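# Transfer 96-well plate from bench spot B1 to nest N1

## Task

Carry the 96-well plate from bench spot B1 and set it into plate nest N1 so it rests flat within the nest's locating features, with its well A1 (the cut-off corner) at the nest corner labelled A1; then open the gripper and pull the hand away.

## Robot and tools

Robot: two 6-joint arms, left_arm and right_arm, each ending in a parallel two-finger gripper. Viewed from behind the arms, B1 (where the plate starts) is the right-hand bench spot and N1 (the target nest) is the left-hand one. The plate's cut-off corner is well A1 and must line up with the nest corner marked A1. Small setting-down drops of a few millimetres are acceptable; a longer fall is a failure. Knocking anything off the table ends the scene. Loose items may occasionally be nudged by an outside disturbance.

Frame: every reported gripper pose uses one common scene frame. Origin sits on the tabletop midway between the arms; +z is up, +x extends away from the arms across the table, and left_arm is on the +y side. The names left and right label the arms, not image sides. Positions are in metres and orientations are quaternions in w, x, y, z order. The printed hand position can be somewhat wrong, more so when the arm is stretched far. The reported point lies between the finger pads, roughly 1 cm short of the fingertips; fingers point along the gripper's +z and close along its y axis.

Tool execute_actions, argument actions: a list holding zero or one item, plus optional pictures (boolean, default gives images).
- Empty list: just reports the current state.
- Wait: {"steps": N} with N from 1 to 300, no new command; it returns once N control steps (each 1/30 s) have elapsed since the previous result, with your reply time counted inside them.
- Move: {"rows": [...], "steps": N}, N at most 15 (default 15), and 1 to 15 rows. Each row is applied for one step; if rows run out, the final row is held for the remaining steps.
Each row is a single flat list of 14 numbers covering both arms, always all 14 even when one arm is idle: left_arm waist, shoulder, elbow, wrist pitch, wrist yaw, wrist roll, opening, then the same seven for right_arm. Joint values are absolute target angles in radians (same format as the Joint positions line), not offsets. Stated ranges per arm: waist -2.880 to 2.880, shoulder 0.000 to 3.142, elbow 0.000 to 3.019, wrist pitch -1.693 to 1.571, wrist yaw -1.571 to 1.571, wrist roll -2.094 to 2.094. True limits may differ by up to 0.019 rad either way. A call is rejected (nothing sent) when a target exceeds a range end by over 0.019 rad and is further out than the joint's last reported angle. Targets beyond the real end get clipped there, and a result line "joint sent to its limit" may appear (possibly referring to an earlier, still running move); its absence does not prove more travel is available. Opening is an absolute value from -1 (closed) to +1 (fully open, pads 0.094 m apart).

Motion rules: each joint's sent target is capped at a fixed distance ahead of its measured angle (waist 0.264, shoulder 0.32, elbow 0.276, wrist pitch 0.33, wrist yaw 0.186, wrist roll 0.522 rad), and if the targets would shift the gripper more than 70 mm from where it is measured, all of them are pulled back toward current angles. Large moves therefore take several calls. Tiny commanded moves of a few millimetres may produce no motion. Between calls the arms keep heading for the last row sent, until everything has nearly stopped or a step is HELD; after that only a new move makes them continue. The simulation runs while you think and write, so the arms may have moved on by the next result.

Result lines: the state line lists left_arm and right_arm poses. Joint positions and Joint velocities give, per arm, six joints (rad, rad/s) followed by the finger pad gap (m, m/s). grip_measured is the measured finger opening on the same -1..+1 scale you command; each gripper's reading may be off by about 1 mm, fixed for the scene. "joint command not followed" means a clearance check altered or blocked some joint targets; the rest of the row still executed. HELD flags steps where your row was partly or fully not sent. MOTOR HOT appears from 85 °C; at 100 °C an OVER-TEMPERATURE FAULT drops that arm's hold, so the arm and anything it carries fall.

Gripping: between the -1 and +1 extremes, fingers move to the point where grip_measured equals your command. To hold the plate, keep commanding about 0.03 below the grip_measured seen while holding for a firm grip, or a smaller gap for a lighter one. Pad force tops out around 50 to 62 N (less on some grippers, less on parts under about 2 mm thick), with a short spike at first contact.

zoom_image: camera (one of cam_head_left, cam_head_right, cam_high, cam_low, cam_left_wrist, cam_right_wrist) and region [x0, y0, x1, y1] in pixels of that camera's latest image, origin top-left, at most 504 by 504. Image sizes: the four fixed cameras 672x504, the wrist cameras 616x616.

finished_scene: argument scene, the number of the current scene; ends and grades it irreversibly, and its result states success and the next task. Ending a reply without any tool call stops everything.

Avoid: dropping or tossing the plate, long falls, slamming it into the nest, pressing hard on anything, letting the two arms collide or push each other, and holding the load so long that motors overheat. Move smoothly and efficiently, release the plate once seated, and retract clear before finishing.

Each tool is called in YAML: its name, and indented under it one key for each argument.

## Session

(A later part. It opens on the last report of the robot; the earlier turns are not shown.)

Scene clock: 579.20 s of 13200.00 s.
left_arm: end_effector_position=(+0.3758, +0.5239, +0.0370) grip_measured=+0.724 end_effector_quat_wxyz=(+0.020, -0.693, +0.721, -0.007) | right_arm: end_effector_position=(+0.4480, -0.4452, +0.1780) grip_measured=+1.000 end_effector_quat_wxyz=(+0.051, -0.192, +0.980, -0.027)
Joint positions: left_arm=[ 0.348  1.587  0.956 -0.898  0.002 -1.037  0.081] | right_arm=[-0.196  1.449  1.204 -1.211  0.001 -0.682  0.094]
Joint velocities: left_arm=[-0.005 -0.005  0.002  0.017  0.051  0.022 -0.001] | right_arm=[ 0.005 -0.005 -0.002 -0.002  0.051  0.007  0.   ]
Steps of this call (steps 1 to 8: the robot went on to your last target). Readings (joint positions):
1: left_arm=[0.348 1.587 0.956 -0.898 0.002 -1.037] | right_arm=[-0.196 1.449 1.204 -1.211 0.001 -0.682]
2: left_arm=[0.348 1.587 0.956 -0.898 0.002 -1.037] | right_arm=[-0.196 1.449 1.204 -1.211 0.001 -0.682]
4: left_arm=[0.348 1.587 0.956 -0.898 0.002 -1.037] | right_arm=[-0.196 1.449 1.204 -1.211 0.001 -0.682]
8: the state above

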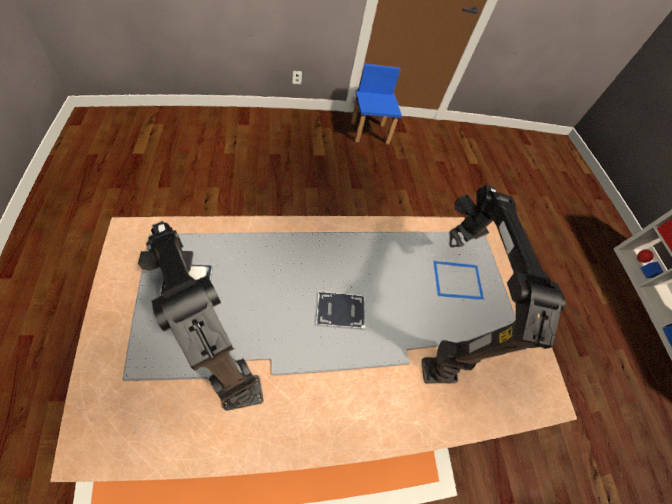

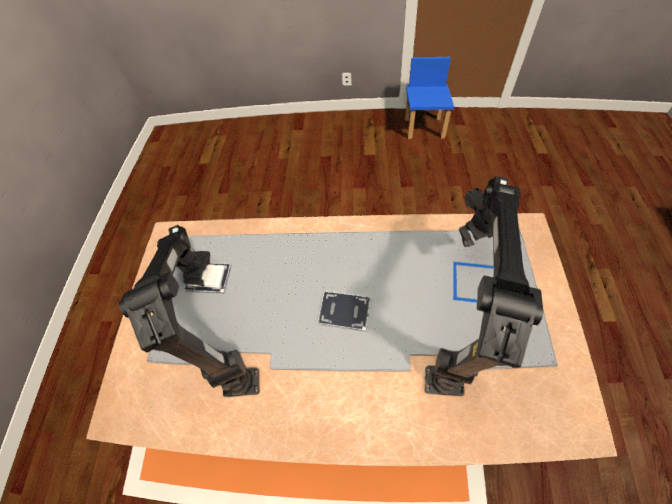

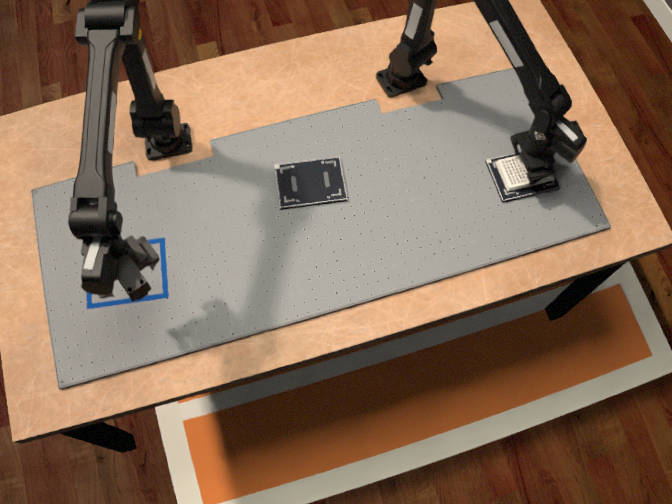

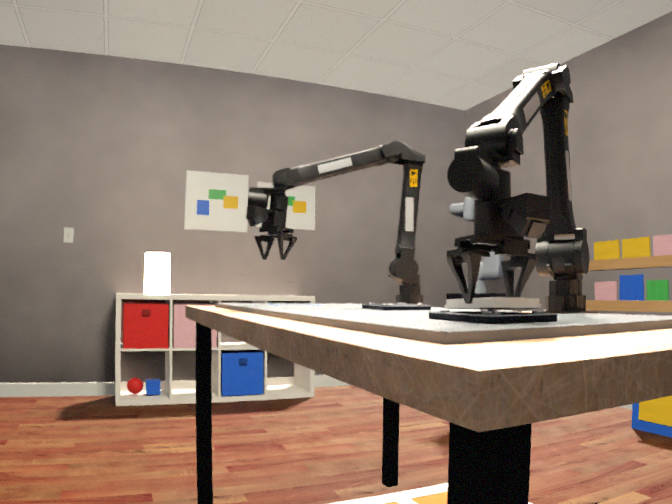

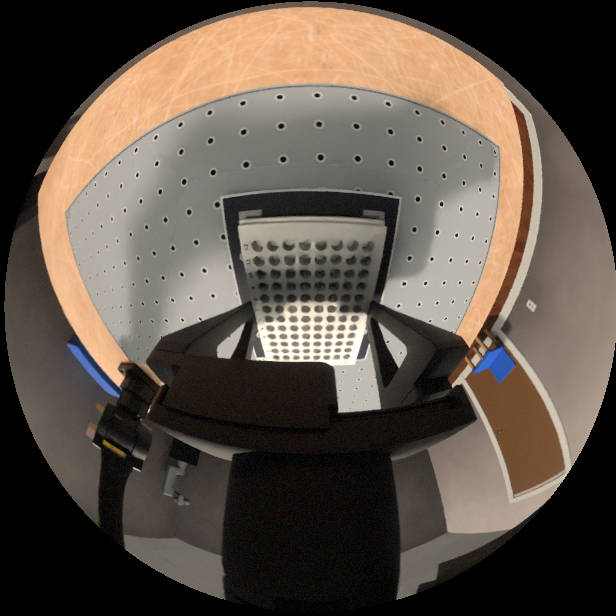

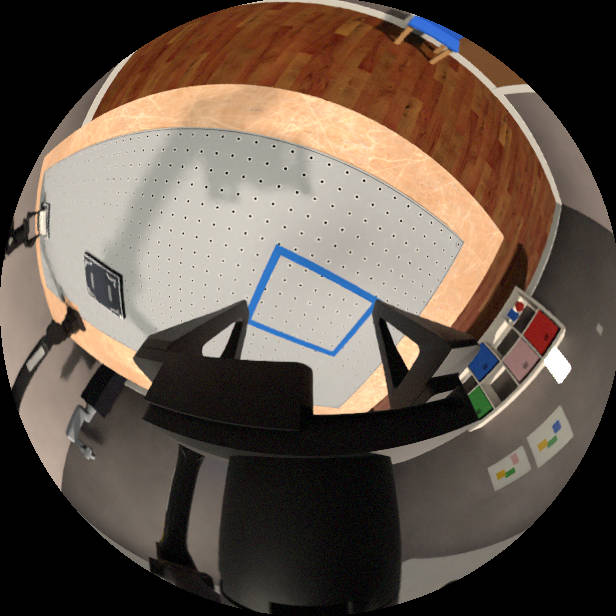

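execute_actions:
  actions:
    - {"rows":[[0.348,1.590,0.958,-0.890,0.002,-1.037,0.705,-0.2,1.45,1.2,-1.2,0,-0.675,1],[0.348,1.597,0.958,-0.887,0.002,-1.037,0.705,-0.2,1.45,1.2,-1.2,0,-0.675,1],[0.348,1.600,0.958,-0.886,0.002,-1.037,0.705,-0.2,1.45,1.2,-1.2,0,-0.675,1],[0.348,1.602,0.958,-0.885,0.002,-1.037,0.705,-0.2,1.45,1.2,-1.2,0,-0.675,1],[0.348,1.604,0.958,-0.8845,0.002,-1.037,0.705,-0.2,1.45,1.2,-1.2,0,-0.675,1],[0.348,1.606,0.958,-0.884,0.002,-1.037,0.705,-0.2,1.45,1.2,-1.2,0,-0.675,1],[0.348,1.608,0.958,-0.8835,0.002,-1.037,0.705,-0.2,1.45,1.2,-1.2,0,-0.675,1],[0.348,1.610,0.958,-0.883,0.002,-1.037,0.705,-0.2,1.45,1.2,-1.2,0,-0.675,1],[0.348,1.612,0.958,-0.8825,0.002,-1.037,0.705,-0.2,1.45,1.2,-1.2,0,-0.675,1],[0.348,1.614,0.958,-0.882,0.002,-1.037,0.705,-0.2,1.45,1.2,-1.2,0,-0.675,1],[0.348,1.616,0.958,-0.882,0.002,-1.037,0.705,-0.2,1.45,1.2,-1.2,0,-0.675,1]],"steps":15}
  pictures: true

zoom_image:
  camera: "cam_left_wrist"
  region: [225,200,285,260]

zoom_image:
  camera: "cam_left_wrist"
  region: [340,200,400,260]

zoom_image:
  camera: "cam_low"
  region: [424,270,564,330]

Scene clock: 592.37 s of 13200.00 s.
left_arm: end_effector_position=(+0.3760, +0.5240, +0.0333) grip_measured=+0.724 end_effector_quat_wxyz=(+0.018, -0.693, +0.721, -0.006) | right_arm: end_effector_position=(+0.4480, -0.4452, +0.1780) grip_measured=+1.000 end_effector_quat_wxyz=(+0.051, -0.192, +0.980, -0.027)
Joint positions: left_arm=[ 0.348  1.597  0.956 -0.893  0.002 -1.037  0.081] | right_arm=[-0.196  1.449  1.204 -1.211  0.001 -0.682  0.094]
Joint velocities: left_arm=[ 0.005 -0.015 -0.002  0.012  0.007  0.007 -0.   ] | right_arm=[ 0.005  0.015 -0.022  0.007 -0.022 -0.022  0.   ]
Steps of this call (steps 1 to 15: the robot went on to your last target; steps 16 to 90: nothing new was sent; then 9.67 s passed at rest; steps 91 to 105: all 15 steps of this action). Readings (joint positions):
91: left_arm=[0.348 1.587 0.956 -0.898 0.002 -1.037] | right_arm=[-0.196 1.449 1.204 -1.211 0.001 -0.682]
92: left_arm=[0.348 1.587 0.956 -0.898 0.002 -1.037] | right_arm=[-0.196 1.449 1.204 -1.211 0.001 -0.682]
94: left_arm=[0.348 1.587 0.956 -0.898 0.002 -1.037] | right_arm=[-0.196 1.449 1.204 -1.211 0.001 -0.682]
98: left_arm=[0.348 1.590 0.956 -0.898 0.002 -1.037] | right_arm=[-0.196 1.449 1.204 -1.211 0.001 -0.682]
105: the state above

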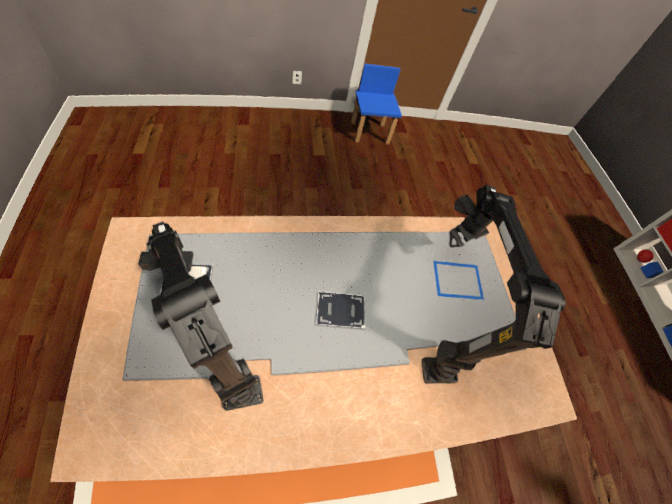

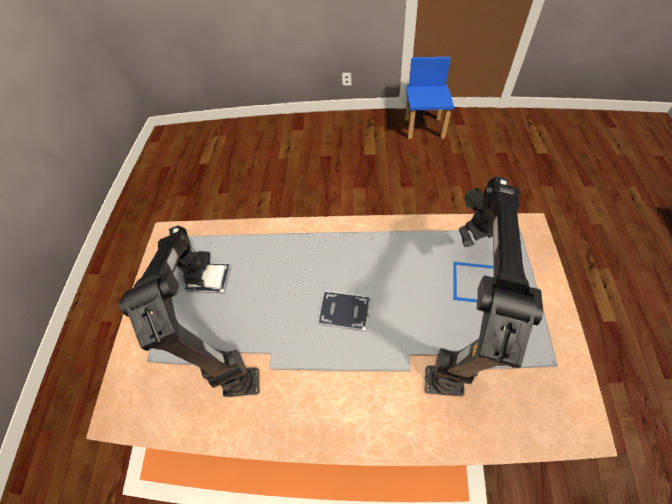

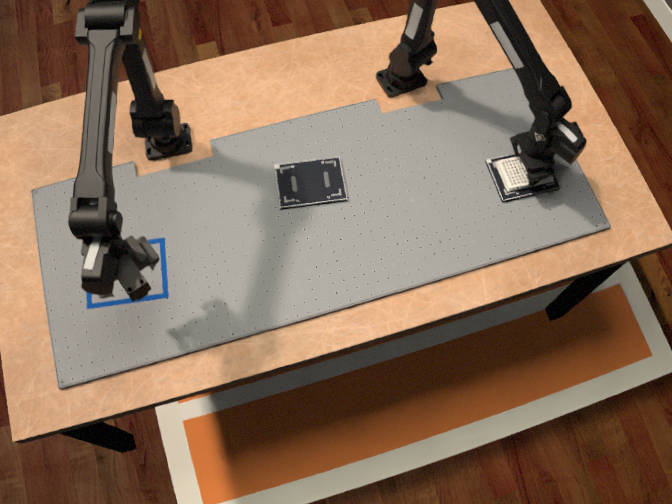

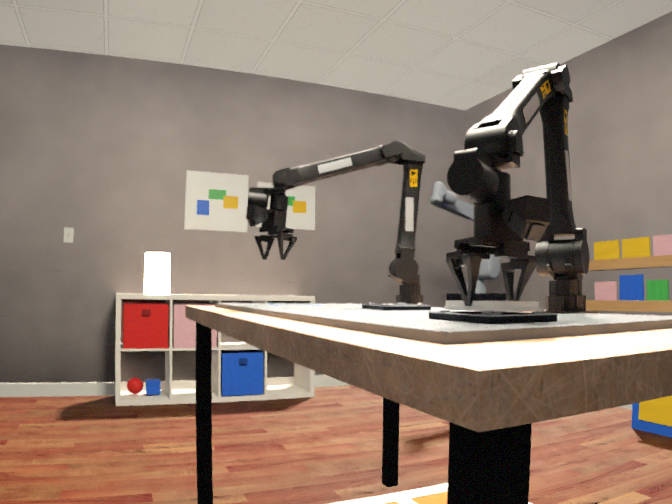

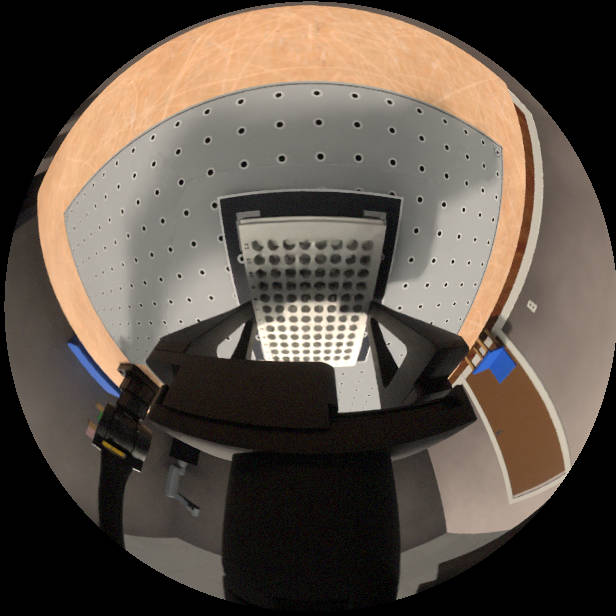

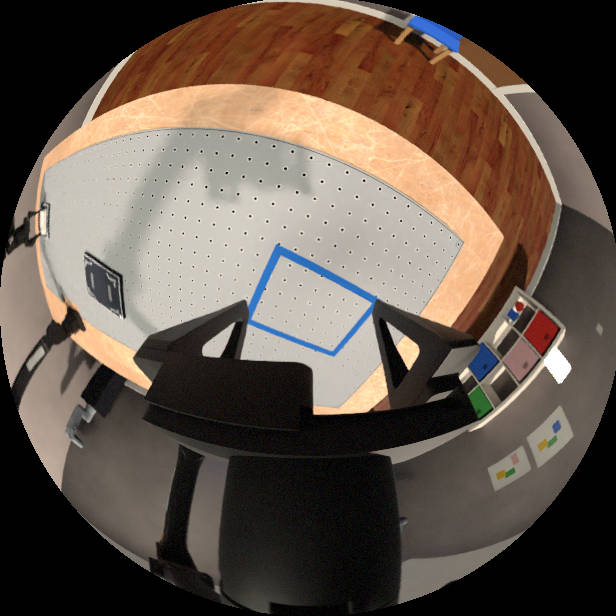

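Region (225, 200, 285, 260) of cam_left_wrist's 616x616 image, scaled by 8.400, with more detail than that image has.

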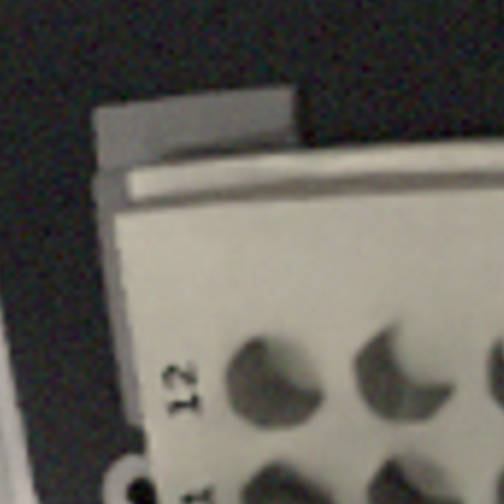

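Region (340, 200, 400, 260) of cam_left_wrist's 616x616 image, scaled by 8.400, with more detail than that image has.

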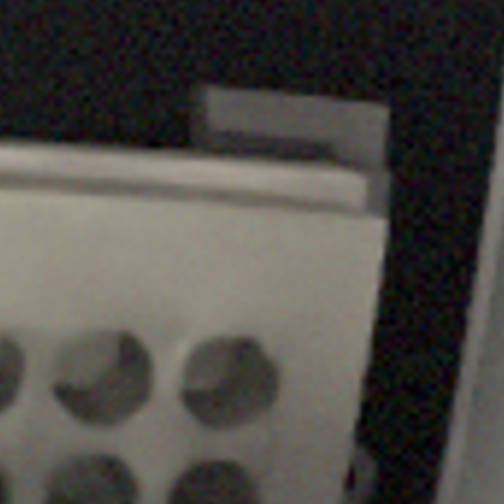

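Region (424, 270, 564, 330) of cam_low's 672x504 image, scaled by 3.600, with more detail than that image has; it fills the top 216 rows of this view, and the rest is white.

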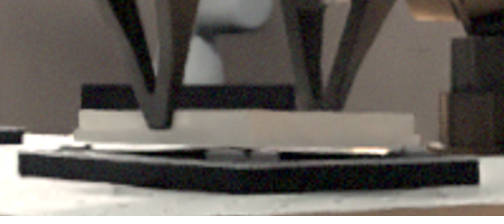

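execute_actions:
  actions:
    - {"rows":[[0.348,1.580,0.958,-0.895,0.002,-1.037,0.705,-0.2,1.45,1.2,-1.2,0,-0.675,1],[0.348,1.570,0.958,-0.895,0.002,-1.037,0.705,-0.2,1.45,1.2,-1.2,0,-0.675,1],[0.350,1.565,0.958,-0.895,0.002,-1.037,0.705,-0.2,1.45,1.2,-1.2,0,-0.675,1],[0.352,1.562,0.958,-0.895,0.002,-1.037,0.705,-0.2,1.45,1.2,-1.2,0,-0.675,1],[0.354,1.560,0.958,-0.895,0.002,-1.037,0.705,-0.2,1.45,1.2,-1.2,0,-0.675,1],[0.356,1.559,0.958,-0.895,0.002,-1.037,0.705,-0.2,1.45,1.2,-1.2,0,-0.675,1],[0.357,1.559,0.958,-0.895,0.002,-1.037,0.705,-0.2,1.45,1.2,-1.2,0,-0.675,1],[0.358,1.559,0.958,-0.895,0.002,-1.037,0.705,-0.2,1.45,1.2,-1.2,0,-0.675,1],[0.359,1.559,0.958,-0.895,0.002,-1.037,0.705,-0.2,1.45,1.2,-1.2,0,-0.675,1],[0.360,1.559,0.958,-0.895,0.002,-1.037,0.705,-0.2,1.45,1.2,-1.2,0,-0.675,1],[0.361,1.559,0.958,-0.895,0.002,-1.037,0.705,-0.2,1.45,1.2,-1.2,0,-0.675,1]],"steps":15}
  pictures: false

execute_actions:
  actions:
    - {"rows":[[0.356,1.590,0.958,-0.895,0.002,-1.037,0.705,-0.2,1.45,1.2,-1.2,0,-0.675,1],[0.356,1.598,0.958,-0.895,0.002,-1.037,0.705,-0.2,1.45,1.2,-1.2,0,-0.675,1],[0.356,1.602,0.958,-0.895,0.002,-1.037,0.705,-0.2,1.45,1.2,-1.2,0,-0.675,1],[0.356,1.604,0.958,-0.895,0.002,-1.037,0.705,-0.2,1.45,1.2,-1.2,0,-0.675,1],[0.356,1.606,0.958,-0.895,0.002,-1.037,0.705,-0.2,1.45,1.2,-1.2,0,-0.675,1],[0.356,1.608,0.958,-0.895,0.002,-1.037,0.705,-0.2,1.45,1.2,-1.2,0,-0.675,1],[0.356,1.610,0.958,-0.895,0.002,-1.037,0.705,-0.2,1.45,1.2,-1.2,0,-0.675,1],[0.356,1.612,0.958,-0.895,0.002,-1.037,0.705,-0.2,1.45,1.2,-1.2,0,-0.675,1],[0.356,1.614,0.958,-0.895,0.002,-1.037,0.705,-0.2,1.45,1.2,-1.2,0,-0.675,1],[0.356,1.616,0.958,-0.895,0.002,-1.037,0.705,-0.2,1.45,1.2,-1.2,0,-0.675,1],[0.356,1.618,0.958,-0.895,0.002,-1.037,0.705,-0.2,1.45,1.2,-1.2,0,-0.675,1]],"steps":15}
  pictures: true

zoom_image:
  camera: "cam_left_wrist"
  region: [225,200,285,260]

zoom_image:
  camera: "cam_left_wrist"
  region: [340,200,400,260]

zoom_image:
  camera: "cam_low"
  region: [424,270,564,330]

zoom_image:
  camera: "cam_left_wrist"
  region: [240,300,380,370]

Scene clock: 614.90 s of 13200.00 s.
left_arm: end_effector_position=(+0.3757, +0.5259, +0.0357) grip_measured=+0.724 end_effector_quat_wxyz=(+0.021, -0.695, +0.719, -0.007) | right_arm: end_effector_position=(+0.4480, -0.4452, +0.1780) grip_measured=+1.000 end_effector_quat_wxyz=(+0.051, -0.192, +0.980, -0.027)
Joint positions: left_arm=[ 0.352  1.591  0.956 -0.893  0.002 -1.037  0.081] | right_arm=[-0.196  1.449  1.204 -1.211  0.001 -0.682  0.094]
Joint velocities: left_arm=[-0.005 -0.005  0.017 -0.002 -0.066 -0.066 -0.   ] | right_arm=[ 0.005  0.005 -0.002  0.007  0.007  0.11   0.   ]
Steps of this call (steps 1 to 15: the robot went on to your last target; steps 16 to 90: nothing new was sent; then 19.03 s passed at rest; steps 91 to 105: all 15 steps of this action). Readings (joint positions):
91: left_arm=[0.348 1.597 0.956 -0.893 0.002 -1.037] | right_arm=[-0.196 1.449 1.204 -1.211 0.001 -0.682]
92: left_arm=[0.348 1.596 0.956 -0.893 0.002 -1.037] | right_arm=[-0.196 1.449 1.204 -1.211 0.001 -0.682]
94: left_arm=[0.348 1.595 0.956 -0.893 0.002 -1.037] | right_arm=[-0.196 1.449 1.204 -1.211 0.001 -0.682]
98: left_arm=[0.348 1.591 0.956 -0.893 0.002 -1.037] | right_arm=[-0.196 1.449 1.204 -1.211 0.001 -0.682]
105: the state above

Scene clock: 615.40 s of 13200.00 s.
left_arm: end_effector_position=(+0.3754, +0.5257, +0.0340) grip_measured=+0.724 end_effector_quat_wxyz=(+0.019, -0.695, +0.719, -0.006) | right_arm: end_effector_position=(+0.4480, -0.4452, +0.1780) grip_measured=+1.000 end_effector_quat_wxyz=(+0.051, -0.192, +0.980, -0.027)
Joint positions: left_arm=[ 0.352  1.595  0.956 -0.893  0.002 -1.038  0.081] | right_arm=[-0.196  1.449  1.204 -1.211  0.001 -0.682  0.094]
Joint velocities: left_arm=[-0.005 -0.005  0.002 -0.012 -0.037 -0.051  0.001] | right_arm=[-0.005 -0.005 -0.007  0.002 -0.007  0.066  0.   ]
Steps of this call (steps 1 to 15: all 15 steps of this action). Readings (joint positions):
1: left_arm=[0.352 1.591 0.956 -0.893 0.002 -1.037] | right_arm=[-0.196 1.449 1.204 -1.211 0.001 -0.682]
2: left_arm=[0.352 1.591 0.956 -0.893 0.002 -1.037] | right_arm=[-0.196 1.449 1.204 -1.211 0.001 -0.682]
4: left_arm=[0.352 1.591 0.956 -0.893 0.002 -1.037] | right_arm=[-0.196 1.449 1.204 -1.211 0.001 -0.682]
8: left_arm=[0.352 1.592 0.956 -0.893 0.002 -1.037] | right_arm=[-0.196 1.449 1.204 -1.211 0.001 -0.682]
15: the state above

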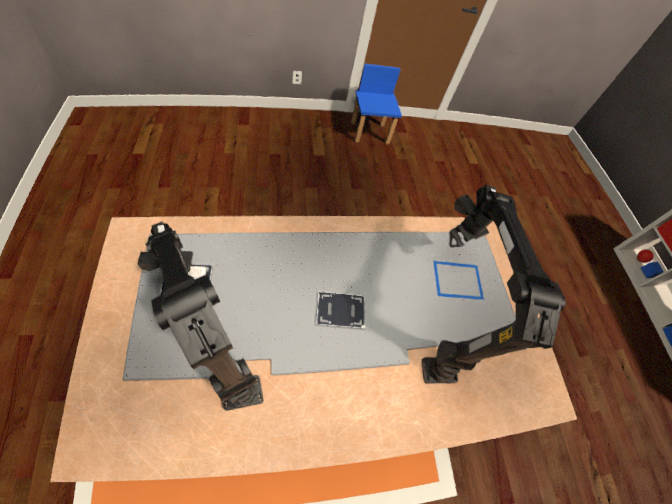

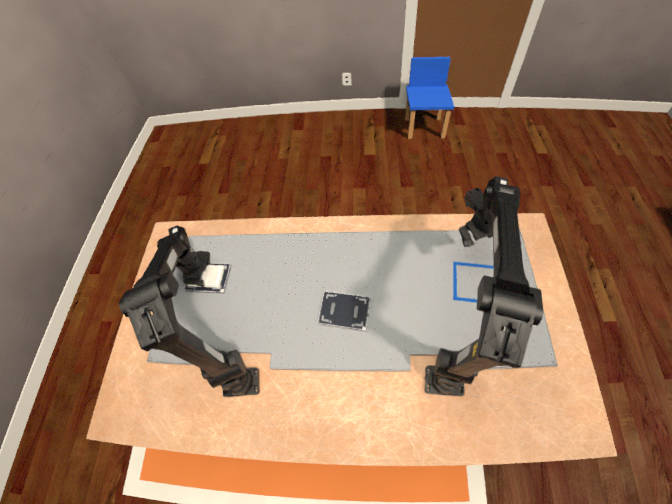

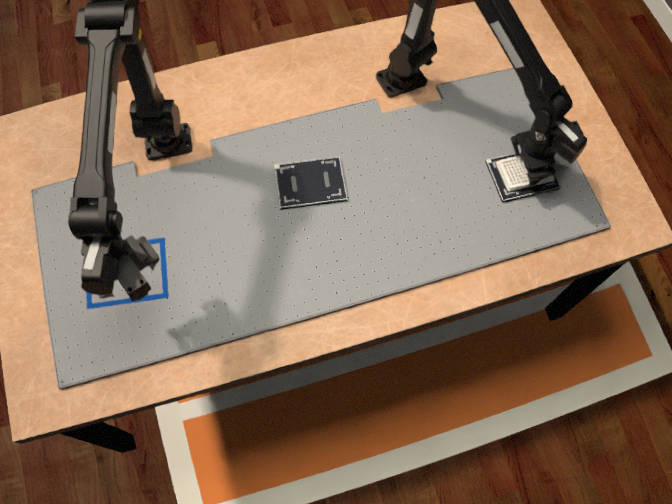

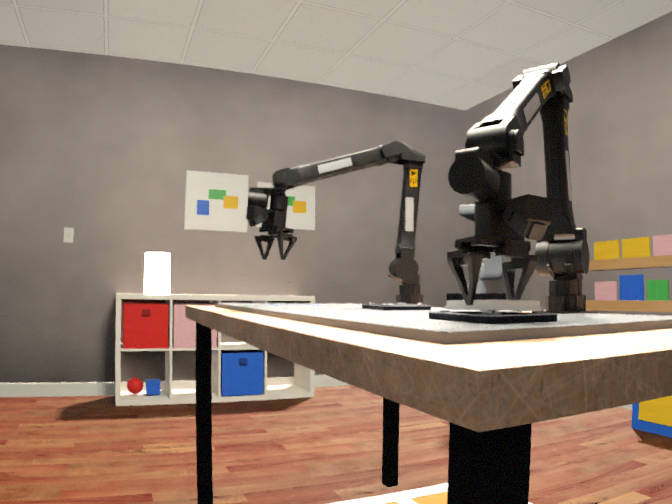

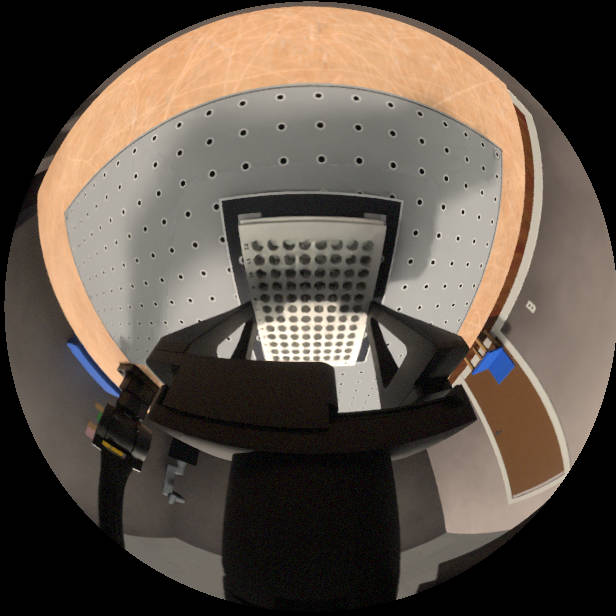

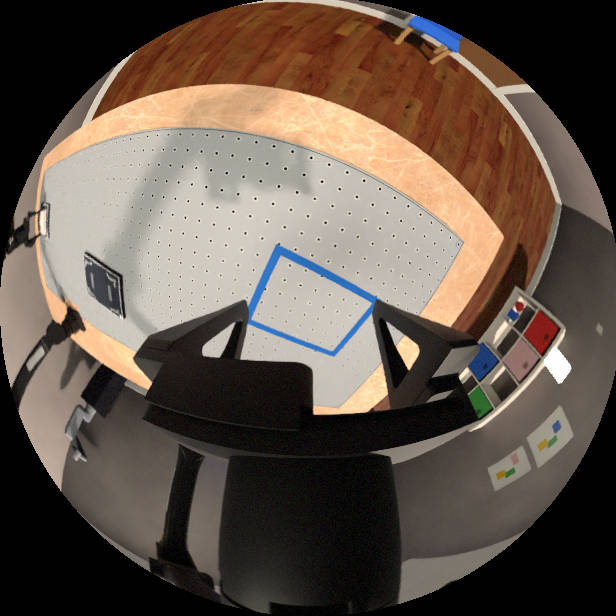

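Region (225, 200, 285, 260) of cam_left_wrist's 616x616 image, scaled by 8.400, with more detail than that image has.

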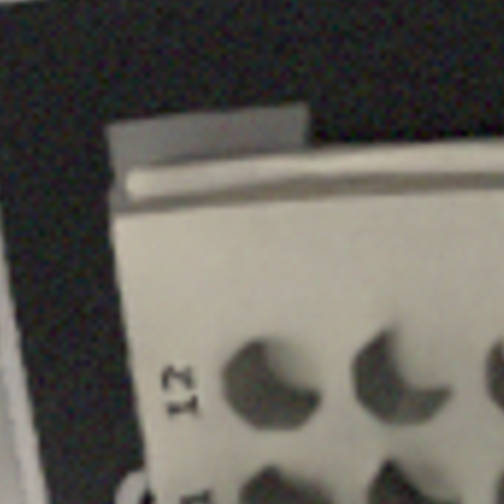

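Region (340, 200, 400, 260) of cam_left_wrist's 616x616 image, scaled by 8.400, with more detail than that image has.

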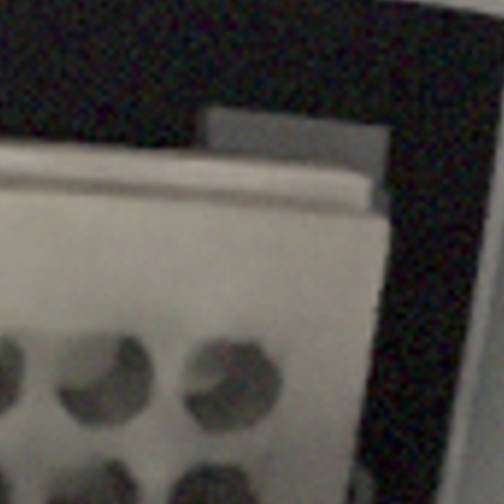

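Region (424, 270, 564, 330) of cam_low's 672x504 image, scaled by 3.600, with more detail than that image has; it fills the top 216 rows of this view, and the rest is white.

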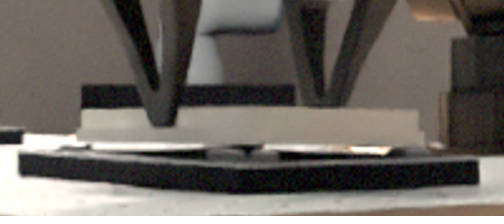

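Region (240, 300, 380, 370) of cam_left_wrist's 616x616 image, scaled by 3.600, with more detail than that image has.

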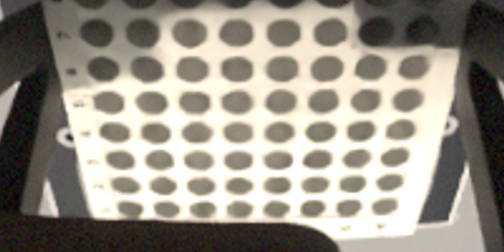

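execute_actions:
  actions:
    - {"rows":[[0.352,1.580,0.958,-0.895,0.002,-1.037,0.705,-0.2,1.45,1.2,-1.2,0,-0.675,1],[0.352,1.570,0.958,-0.897,0.002,-1.037,0.705,-0.2,1.45,1.2,-1.2,0,-0.675,1],[0.351,1.565,0.958,-0.899,0.002,-1.037,0.705,-0.2,1.45,1.2,-1.2,0,-0.675,1],[0.350,1.562,0.958,-0.901,0.002,-1.037,0.705,-0.2,1.45,1.2,-1.2,0,-0.675,1],[0.349,1.560,0.958,-0.903,0.002,-1.037,0.705,-0.2,1.45,1.2,-1.2,0,-0.675,1],[0.348,1.559,0.958,-0.905,0.002,-1.037,0.705,-0.2,1.45,1.2,-1.2,0,-0.675,1],[0.347,1.559,0.958,-0.906,0.002,-1.037,0.705,-0.2,1.45,1.2,-1.2,0,-0.675,1],[0.346,1.559,0.958,-0.907,0.002,-1.037,0.705,-0.2,1.45,1.2,-1.2,0,-0.675,1],[0.345,1.559,0.958,-0.908,0.002,-1.037,0.705,-0.2,1.45,1.2,-1.2,0,-0.675,1],[0.344,1.559,0.958,-0.909,0.002,-1.037,0.705,-0.2,1.45,1.2,-1.2,0,-0.675,1],[0.3435,1.559,0.958,-0.9095,0.002,-1.037,0.705,-0.2,1.45,1.2,-1.2,0,-0.675,1]],"steps":15}
  pictures: false

Scene clock: 630.63 s of 13200.00 s.
left_arm: end_effector_position=(+0.3757, +0.5255, +0.0358) grip_measured=+0.724 end_effector_quat_wxyz=(+0.020, -0.694, +0.719, -0.007) | right_arm: end_effector_position=(+0.4480, -0.4452, +0.1780) grip_measured=+1.000 end_effector_quat_wxyz=(+0.051, -0.192, +0.980, -0.027)
Joint positions: left_arm=[ 0.351  1.59   0.956 -0.894  0.002 -1.038  0.081] | right_arm=[-0.196  1.449  1.204 -1.211  0.001 -0.682  0.094]
Joint velocities: left_arm=[-0.005  0.005  0.002  0.007 -0.022 -0.037 -0.001] | right_arm=[-0.005  0.005  0.017  0.027 -0.037  0.066  0.   ]
Steps of this call (steps 1 to 15: the robot went on to your last target; steps 16 to 90: nothing new was sent; then 11.73 s passed at rest; steps 91 to 105: all 15 steps of this action). Readings (joint positions):
91: left_arm=[0.352 1.595 0.956 -0.893 0.002 -1.038] | right_arm=[-0.196 1.449 1.204 -1.211 0.001 -0.682]
92: left_arm=[0.352 1.595 0.956 -0.893 0.002 -1.038] | right_arm=[-0.196 1.449 1.204 -1.211 0.001 -0.682]
94: left_arm=[0.352 1.593 0.956 -0.893 0.002 -1.038] | right_arm=[-0.196 1.449 1.204 -1.211 0.001 -0.682]
98: left_arm=[0.352 1.590 0.956 -0.893 0.002 -1.038] | right_arm=[-0.196 1.449 1.204 -1.211 0.001 -0.682]
105: the state above

execute_actions:
  actions:
    - {"rows":[[0.343,1.590,0.958,-0.895,0.002,-1.037,0.705,-0.2,1.45,1.2,-1.2,0,-0.675,1],[0.3422,1.590,0.958,-0.895,0.002,-1.037,0.705,-0.2,1.45,1.2,-1.2,0,-0.675,1]],"steps":8}
  pictures: false

Scene clock: 634.27 s of 13200.00 s.
left_arm: end_effector_position=(+0.3758, +0.5252, +0.0358) grip_measured=+0.724 end_effector_quat_wxyz=(+0.020, -0.694, +0.720, -0.007) | right_arm: end_effector_position=(+0.4480, -0.4452, +0.1780) grip_measured=+1.000 end_effector_quat_wxyz=(+0.051, -0.192, +0.980, -0.027)
Joint positions: left_arm=[ 0.35   1.59   0.956 -0.894  0.002 -1.038  0.081] | right_arm=[-0.196  1.449  1.204 -1.211  0.001 -0.682  0.094]
Joint velocities: left_arm=[-0.005  0.005 -0.007 -0.017 -0.022  0.125 -0.   ] | right_arm=[ 0.005 -0.005  0.017  0.002  0.037  0.007  0.   ]
Steps of this call (steps 1 to 15: the robot went on to your last target; steps 16 to 90: nothing new was sent; then 0.37 s passed at rest; steps 91 to 98: all 8 steps of this action). Readings (joint positions):
91: left_arm=[0.351 1.590 0.956 -0.894 0.002 -1.038] | right_arm=[-0.196 1.449 1.204 -1.211 0.001 -0.682]
92: left_arm=[0.351 1.590 0.956 -0.894 0.002 -1.038] | right_arm=[-0.196 1.449 1.204 -1.211 0.001 -0.682]
94: left_arm=[0.351 1.590 0.956 -0.894 0.002 -1.038] | right_arm=[-0.196 1.449 1.204 -1.211 0.001 -0.682]
98: the state above

execute_actions:
  actions:
    - {"rows":[[0.350,1.598,0.958,-0.894,0.002,-1.037,0.705,-0.2,1.45,1.2,-1.2,0,-0.675,1],[0.350,1.602,0.958,-0.894,0.002,-1.037,0.705,-0.2,1.45,1.2,-1.2,0,-0.675,1],[0.350,1.604,0.958,-0.894,0.002,-1.037,0.705,-0.2,1.45,1.2,-1.2,0,-0.675,1],[0.350,1.606,0.958,-0.894,0.002,-1.037,0.705,-0.2,1.45,1.2,-1.2,0,-0.675,1],[0.350,1.608,0.958,-0.894,0.002,-1.037,0.705,-0.2,1.45,1.2,-1.2,0,-0.675,1],[0.350,1.610,0.958,-0.894,0.002,-1.037,0.705,-0.2,1.45,1.2,-1.2,0,-0.675,1],[0.350,1.612,0.958,-0.894,0.002,-1.037,0.705,-0.2,1.45,1.2,-1.2,0,-0.675,1],[0.350,1.614,0.958,-0.894,0.002,-1.037,0.705,-0.2,1.45,1.2,-1.2,0,-0.675,1],[0.350,1.616,0.958,-0.894,0.002,-1.037,0.705,-0.2,1.45,1.2,-1.2,0,-0.675,1],[0.350,1.618,0.958,-0.894,0.002,-1.037,0.705,-0.2,1.45,1.2,-1.2,0,-0.675,1],[0.350,1.620,0.958,-0.894,0.002,-1.037,0.705,-0.2,1.45,1.2,-1.2,0,-0.675,1],[0.350,1.622,0.958,-0.894,0.002,-1.037,0.705,-0.2,1.45,1.2,-1.2,0,-0.675,1]],"steps":15}
  pictures: true

zoom_image:
  camera: "cam_left_wrist"
  region: [225,200,285,260]

zoom_image:
  camera: "cam_left_wrist"
  region: [340,200,400,260]

zoom_image:
  camera: "cam_low"
  region: [426,295,496,325]

zoom_image:
  camera: "cam_low"
  region: [490,295,560,325]

Scene clock: 643.37 s of 13200.00 s.
left_arm: end_effector_position=(+0.3753, +0.5249, +0.0334) grip_measured=+0.724 end_effector_quat_wxyz=(+0.017, -0.694, +0.719, -0.006) | right_arm: end_effector_position=(+0.4480, -0.4452, +0.1780) grip_measured=+1.000 end_effector_quat_wxyz=(+0.051, -0.192, +0.980, -0.027)
Joint positions: left_arm=[ 0.35   1.596  0.956 -0.894  0.002 -1.038  0.081] | right_arm=[-0.196  1.449  1.204 -1.211  0.001 -0.682  0.094]
Joint velocities: left_arm=[-0.005 -0.005 -0.027 -0.012 -0.007  0.022  0.001] | right_arm=[-0.005 -0.024 -0.017  0.012 -0.051 -0.037  0.   ]
Steps of this call (steps 1 to 15: the robot went on to your last target; steps 16 to 90: nothing new was sent; then 5.60 s passed at rest; steps 91 to 105: all 15 steps of this action). Readings (joint positions):
91: left_arm=[0.350 1.590 0.956 -0.894 0.002 -1.038] | right_arm=[-0.196 1.449 1.204 -1.211 0.001 -0.682]
92: left_arm=[0.350 1.590 0.956 -0.894 0.002 -1.038] | right_arm=[-0.196 1.449 1.204 -1.211 0.001 -0.682]
94: left_arm=[0.350 1.590 0.956 -0.894 0.002 -1.038] | right_arm=[-0.196 1.449 1.204 -1.211 0.001 -0.682]
98: left_arm=[0.350 1.593 0.956 -0.894 0.002 -1.038] | right_arm=[-0.196 1.449 1.204 -1.211 0.001 -0.682]
105: the state above

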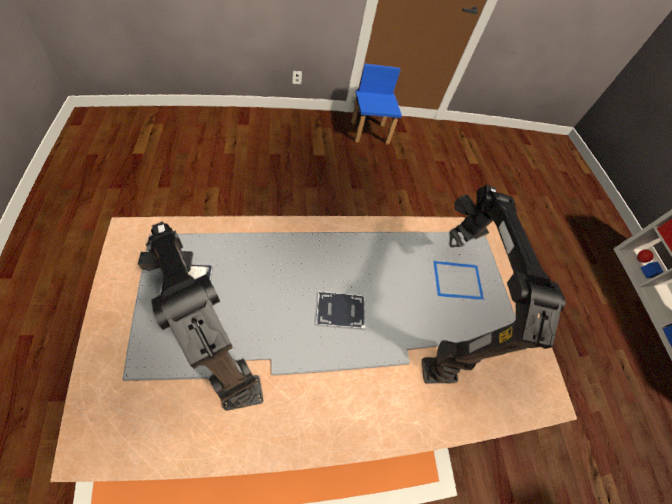

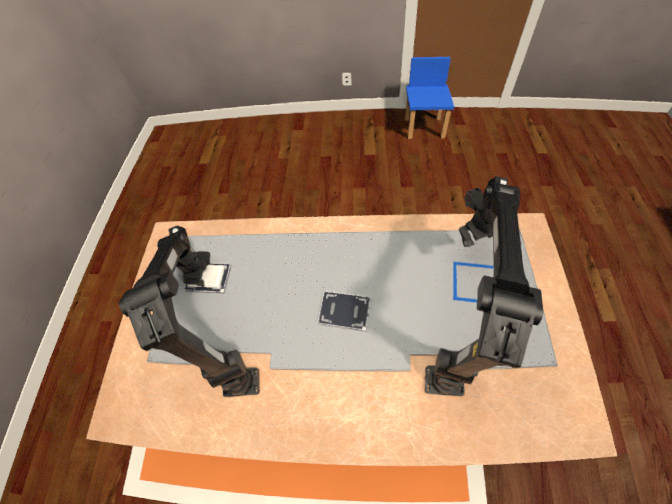

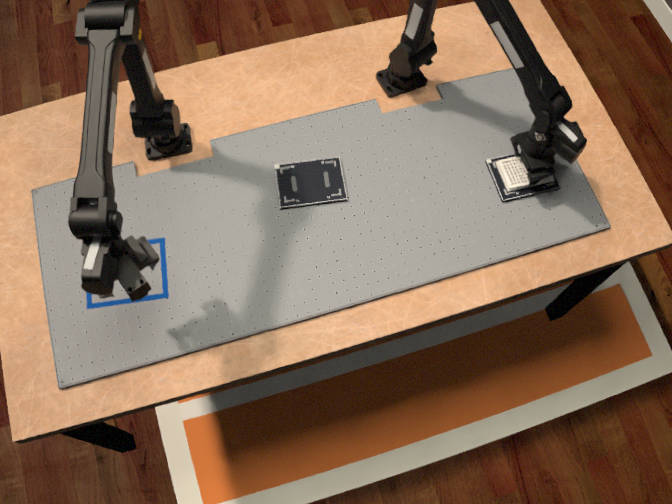

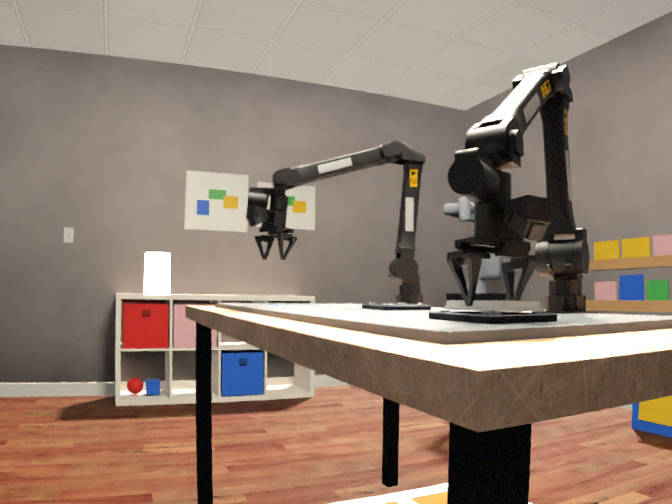

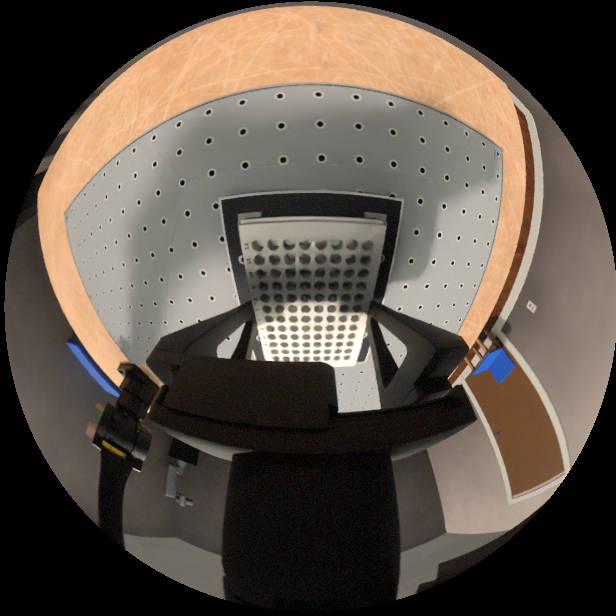

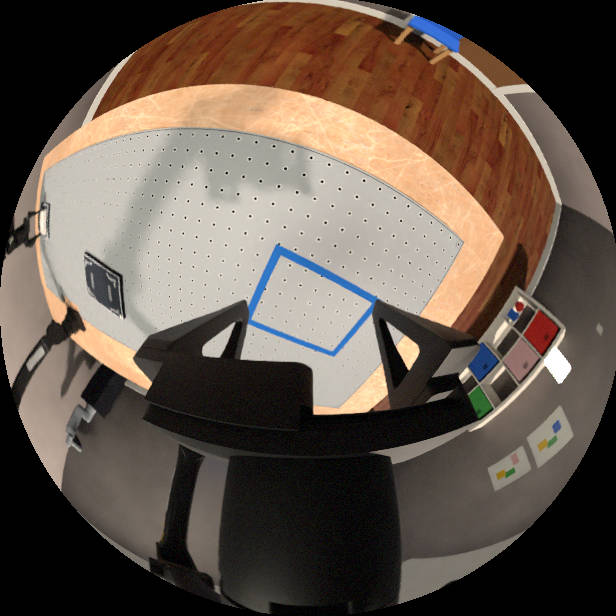

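Region (225, 200, 285, 260) of cam_left_wrist's 616x616 image, scaled by 8.400, with more detail than that image has.

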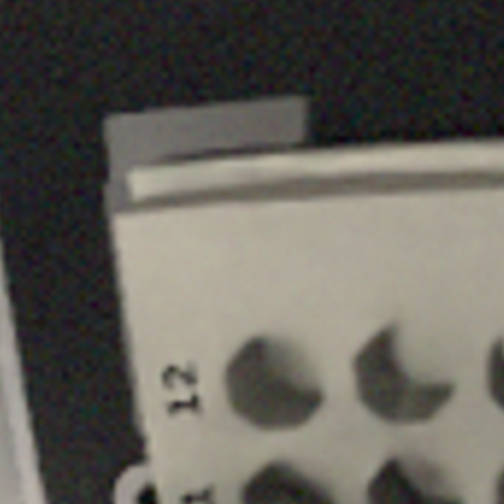

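Region (340, 200, 400, 260) of cam_left_wrist's 616x616 image, scaled by 8.400, with more detail than that image has.

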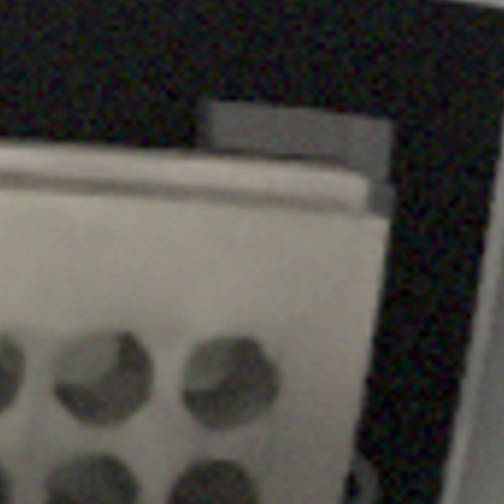

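Region (426, 295, 496, 325) of cam_low's 672x504 image, scaled by 7.200, with more detail than that image has; it fills the top 216 rows of this view, and the rest is white.

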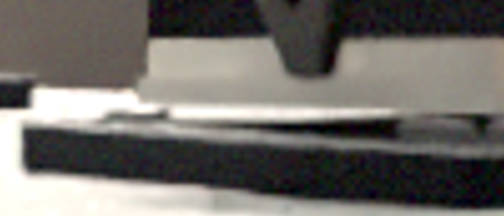

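Region (490, 295, 560, 325) of cam_low's 672x504 image, scaled by 7.200, with more detail than that image has; it fills the top 216 rows of this view, and the rest is white.

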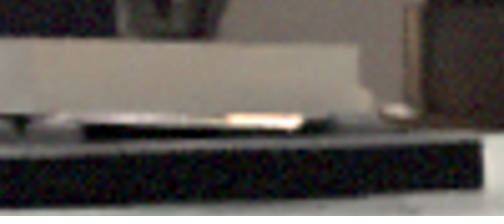

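execute_actions:
  actions:
    - {"rows":[[0.350,1.580,0.990,-0.900,0.002,-1.037,0.705,-0.2,1.45,1.2,-1.2,0,-0.675,1],[0.350,1.570,1.000,-0.903,0.002,-1.037,0.705,-0.2,1.45,1.2,-1.2,0,-0.675,1],[0.349,1.566,1.005,-0.905,0.002,-1.039,0.705,-0.2,1.45,1.2,-1.2,0,-0.675,1],[0.348,1.565,1.009,-0.907,0.001,-1.041,0.705,-0.2,1.45,1.2,-1.2,0,-0.675,1],[0.346,1.570,1.011,-0.909,0.0,-1.043,0.705,-0.2,1.45,1.2,-1.2,0,-0.675,1],[0.344,1.590,1.013,-0.911,-0.002,-1.044,0.705,-0.2,1.45,1.2,-1.2,0,-0.675,1],[0.343,1.590,1.015,-0.914,-0.004,-1.045,0.705,-0.2,1.45,1.2,-1.2,0,-0.675,1],[0.342,1.590,1.017,-0.917,-0.005,-1.046,0.705,-0.2,1.45,1.2,-1.2,0,-0.675,1],[0.341,1.590,1.019,-0.920,-0.006,-1.047,0.705,-0.2,1.45,1.2,-1.2,0,-0.675,1],[0.340,1.590,1.021,-0.922,-0.007,-1.048,0.705,-0.2,1.45,1.2,-1.2,0,-0.675,1],[0.339,1.590,1.022,-0.924,-0.008,-1.048,0.705,-0.2,1.45,1.2,-1.2,0,-0.675,1],[0.338,1.590,1.023,-0.925,-0.009,-1.048,0.705,-0.2,1.45,1.2,-1.2,0,-0.675,1],[0.337,1.590,1.0235,-0.926,-0.010,-1.048,0.705,-0.2,1.45,1.2,-1.2,0,-0.675,1]],"steps":15}
  pictures: false

execute_actions:
  actions:
    - {"steps":8}
  pictures: false

Scene clock: 661.47 s of 13200.00 s.
left_arm: end_effector_position=(+0.3764, +0.5251, +0.0374) grip_measured=+0.724 end_effector_quat_wxyz=(+0.015, -0.694, +0.720, -0.001) | right_arm: end_effector_position=(+0.4480, -0.4452, +0.1780) grip_measured=+1.000 end_effector_quat_wxyz=(+0.051, -0.192, +0.980, -0.027)
Joint positions: left_arm=[ 0.346  1.596  0.968 -0.913 -0.006 -1.04   0.081] | right_arm=[-0.196  1.449  1.204 -1.211  0.001 -0.682  0.094]
Joint velocities: left_arm=[-0.034  0.005  0.012 -0.002 -0.051 -0.022  0.   ] | right_arm=[-0.015 -0.005 -0.007  0.002  0.037  0.037  0.   ]
Steps of this call (steps 1 to 15: the robot went on to your last target; steps 16 to 90: nothing new was sent; then 14.60 s passed at rest; steps 91 to 105: all 15 steps of this action). Readings (joint positions):
91: left_arm=[0.350 1.596 0.956 -0.894 0.002 -1.038] | right_arm=[-0.196 1.449 1.204 -1.211 0.001 -0.682]
92: left_arm=[0.350 1.596 0.957 -0.894 0.002 -1.038] | right_arm=[-0.196 1.449 1.204 -1.211 0.001 -0.682]
94: left_arm=[0.350 1.596 0.958 -0.894 0.003 -1.038] | right_arm=[-0.196 1.449 1.204 -1.211 0.001 -0.682]
98: left_arm=[0.350 1.596 0.961 -0.898 0.001 -1.040] | right_arm=[-0.196 1.449 1.204 -1.211 0.001 -0.682]
105: the state above

Scene clock: 661.73 s of 13200.00 s.
left_arm: end_effector_position=(+0.3768, +0.5244, +0.0376) grip_measured=+0.724 end_effector_quat_wxyz=(+0.015, -0.693, +0.721, -0.001) | right_arm: end_effector_position=(+0.4480, -0.4452, +0.1780) grip_measured=+1.000 end_effector_quat_wxyz=(+0.051, -0.192, +0.980, -0.027)
Joint positions: left_arm=[ 0.344  1.596  0.969 -0.914 -0.006 -1.041  0.081] | right_arm=[-0.196  1.449  1.204 -1.211  0.001 -0.682  0.094]
Joint velocities: left_arm=[-0.015  0.005 -0.012 -0.002  0.051  0.007  0.001] | right_arm=[ 0.005 -0.015 -0.027  0.012  0.022  0.022  0.   ]
Steps of this call (steps 1 to 8: the robot went on to your last target). Readings (joint positions):
1: left_arm=[0.345 1.596 0.969 -0.914 -0.006 -1.040] | right_arm=[-0.196 1.449 1.204 -1.211 0.001 -0.682]
2: left_arm=[0.345 1.596 0.969 -0.914 -0.006 -1.041] | right_arm=[-0.196 1.449 1.204 -1.211 0.001 -0.682]
4: left_arm=[0.344 1.596 0.969 -0.914 -0.006 -1.041] | right_arm=[-0.196 1.449 1.204 -1.211 0.001 -0.682]
8: the state above


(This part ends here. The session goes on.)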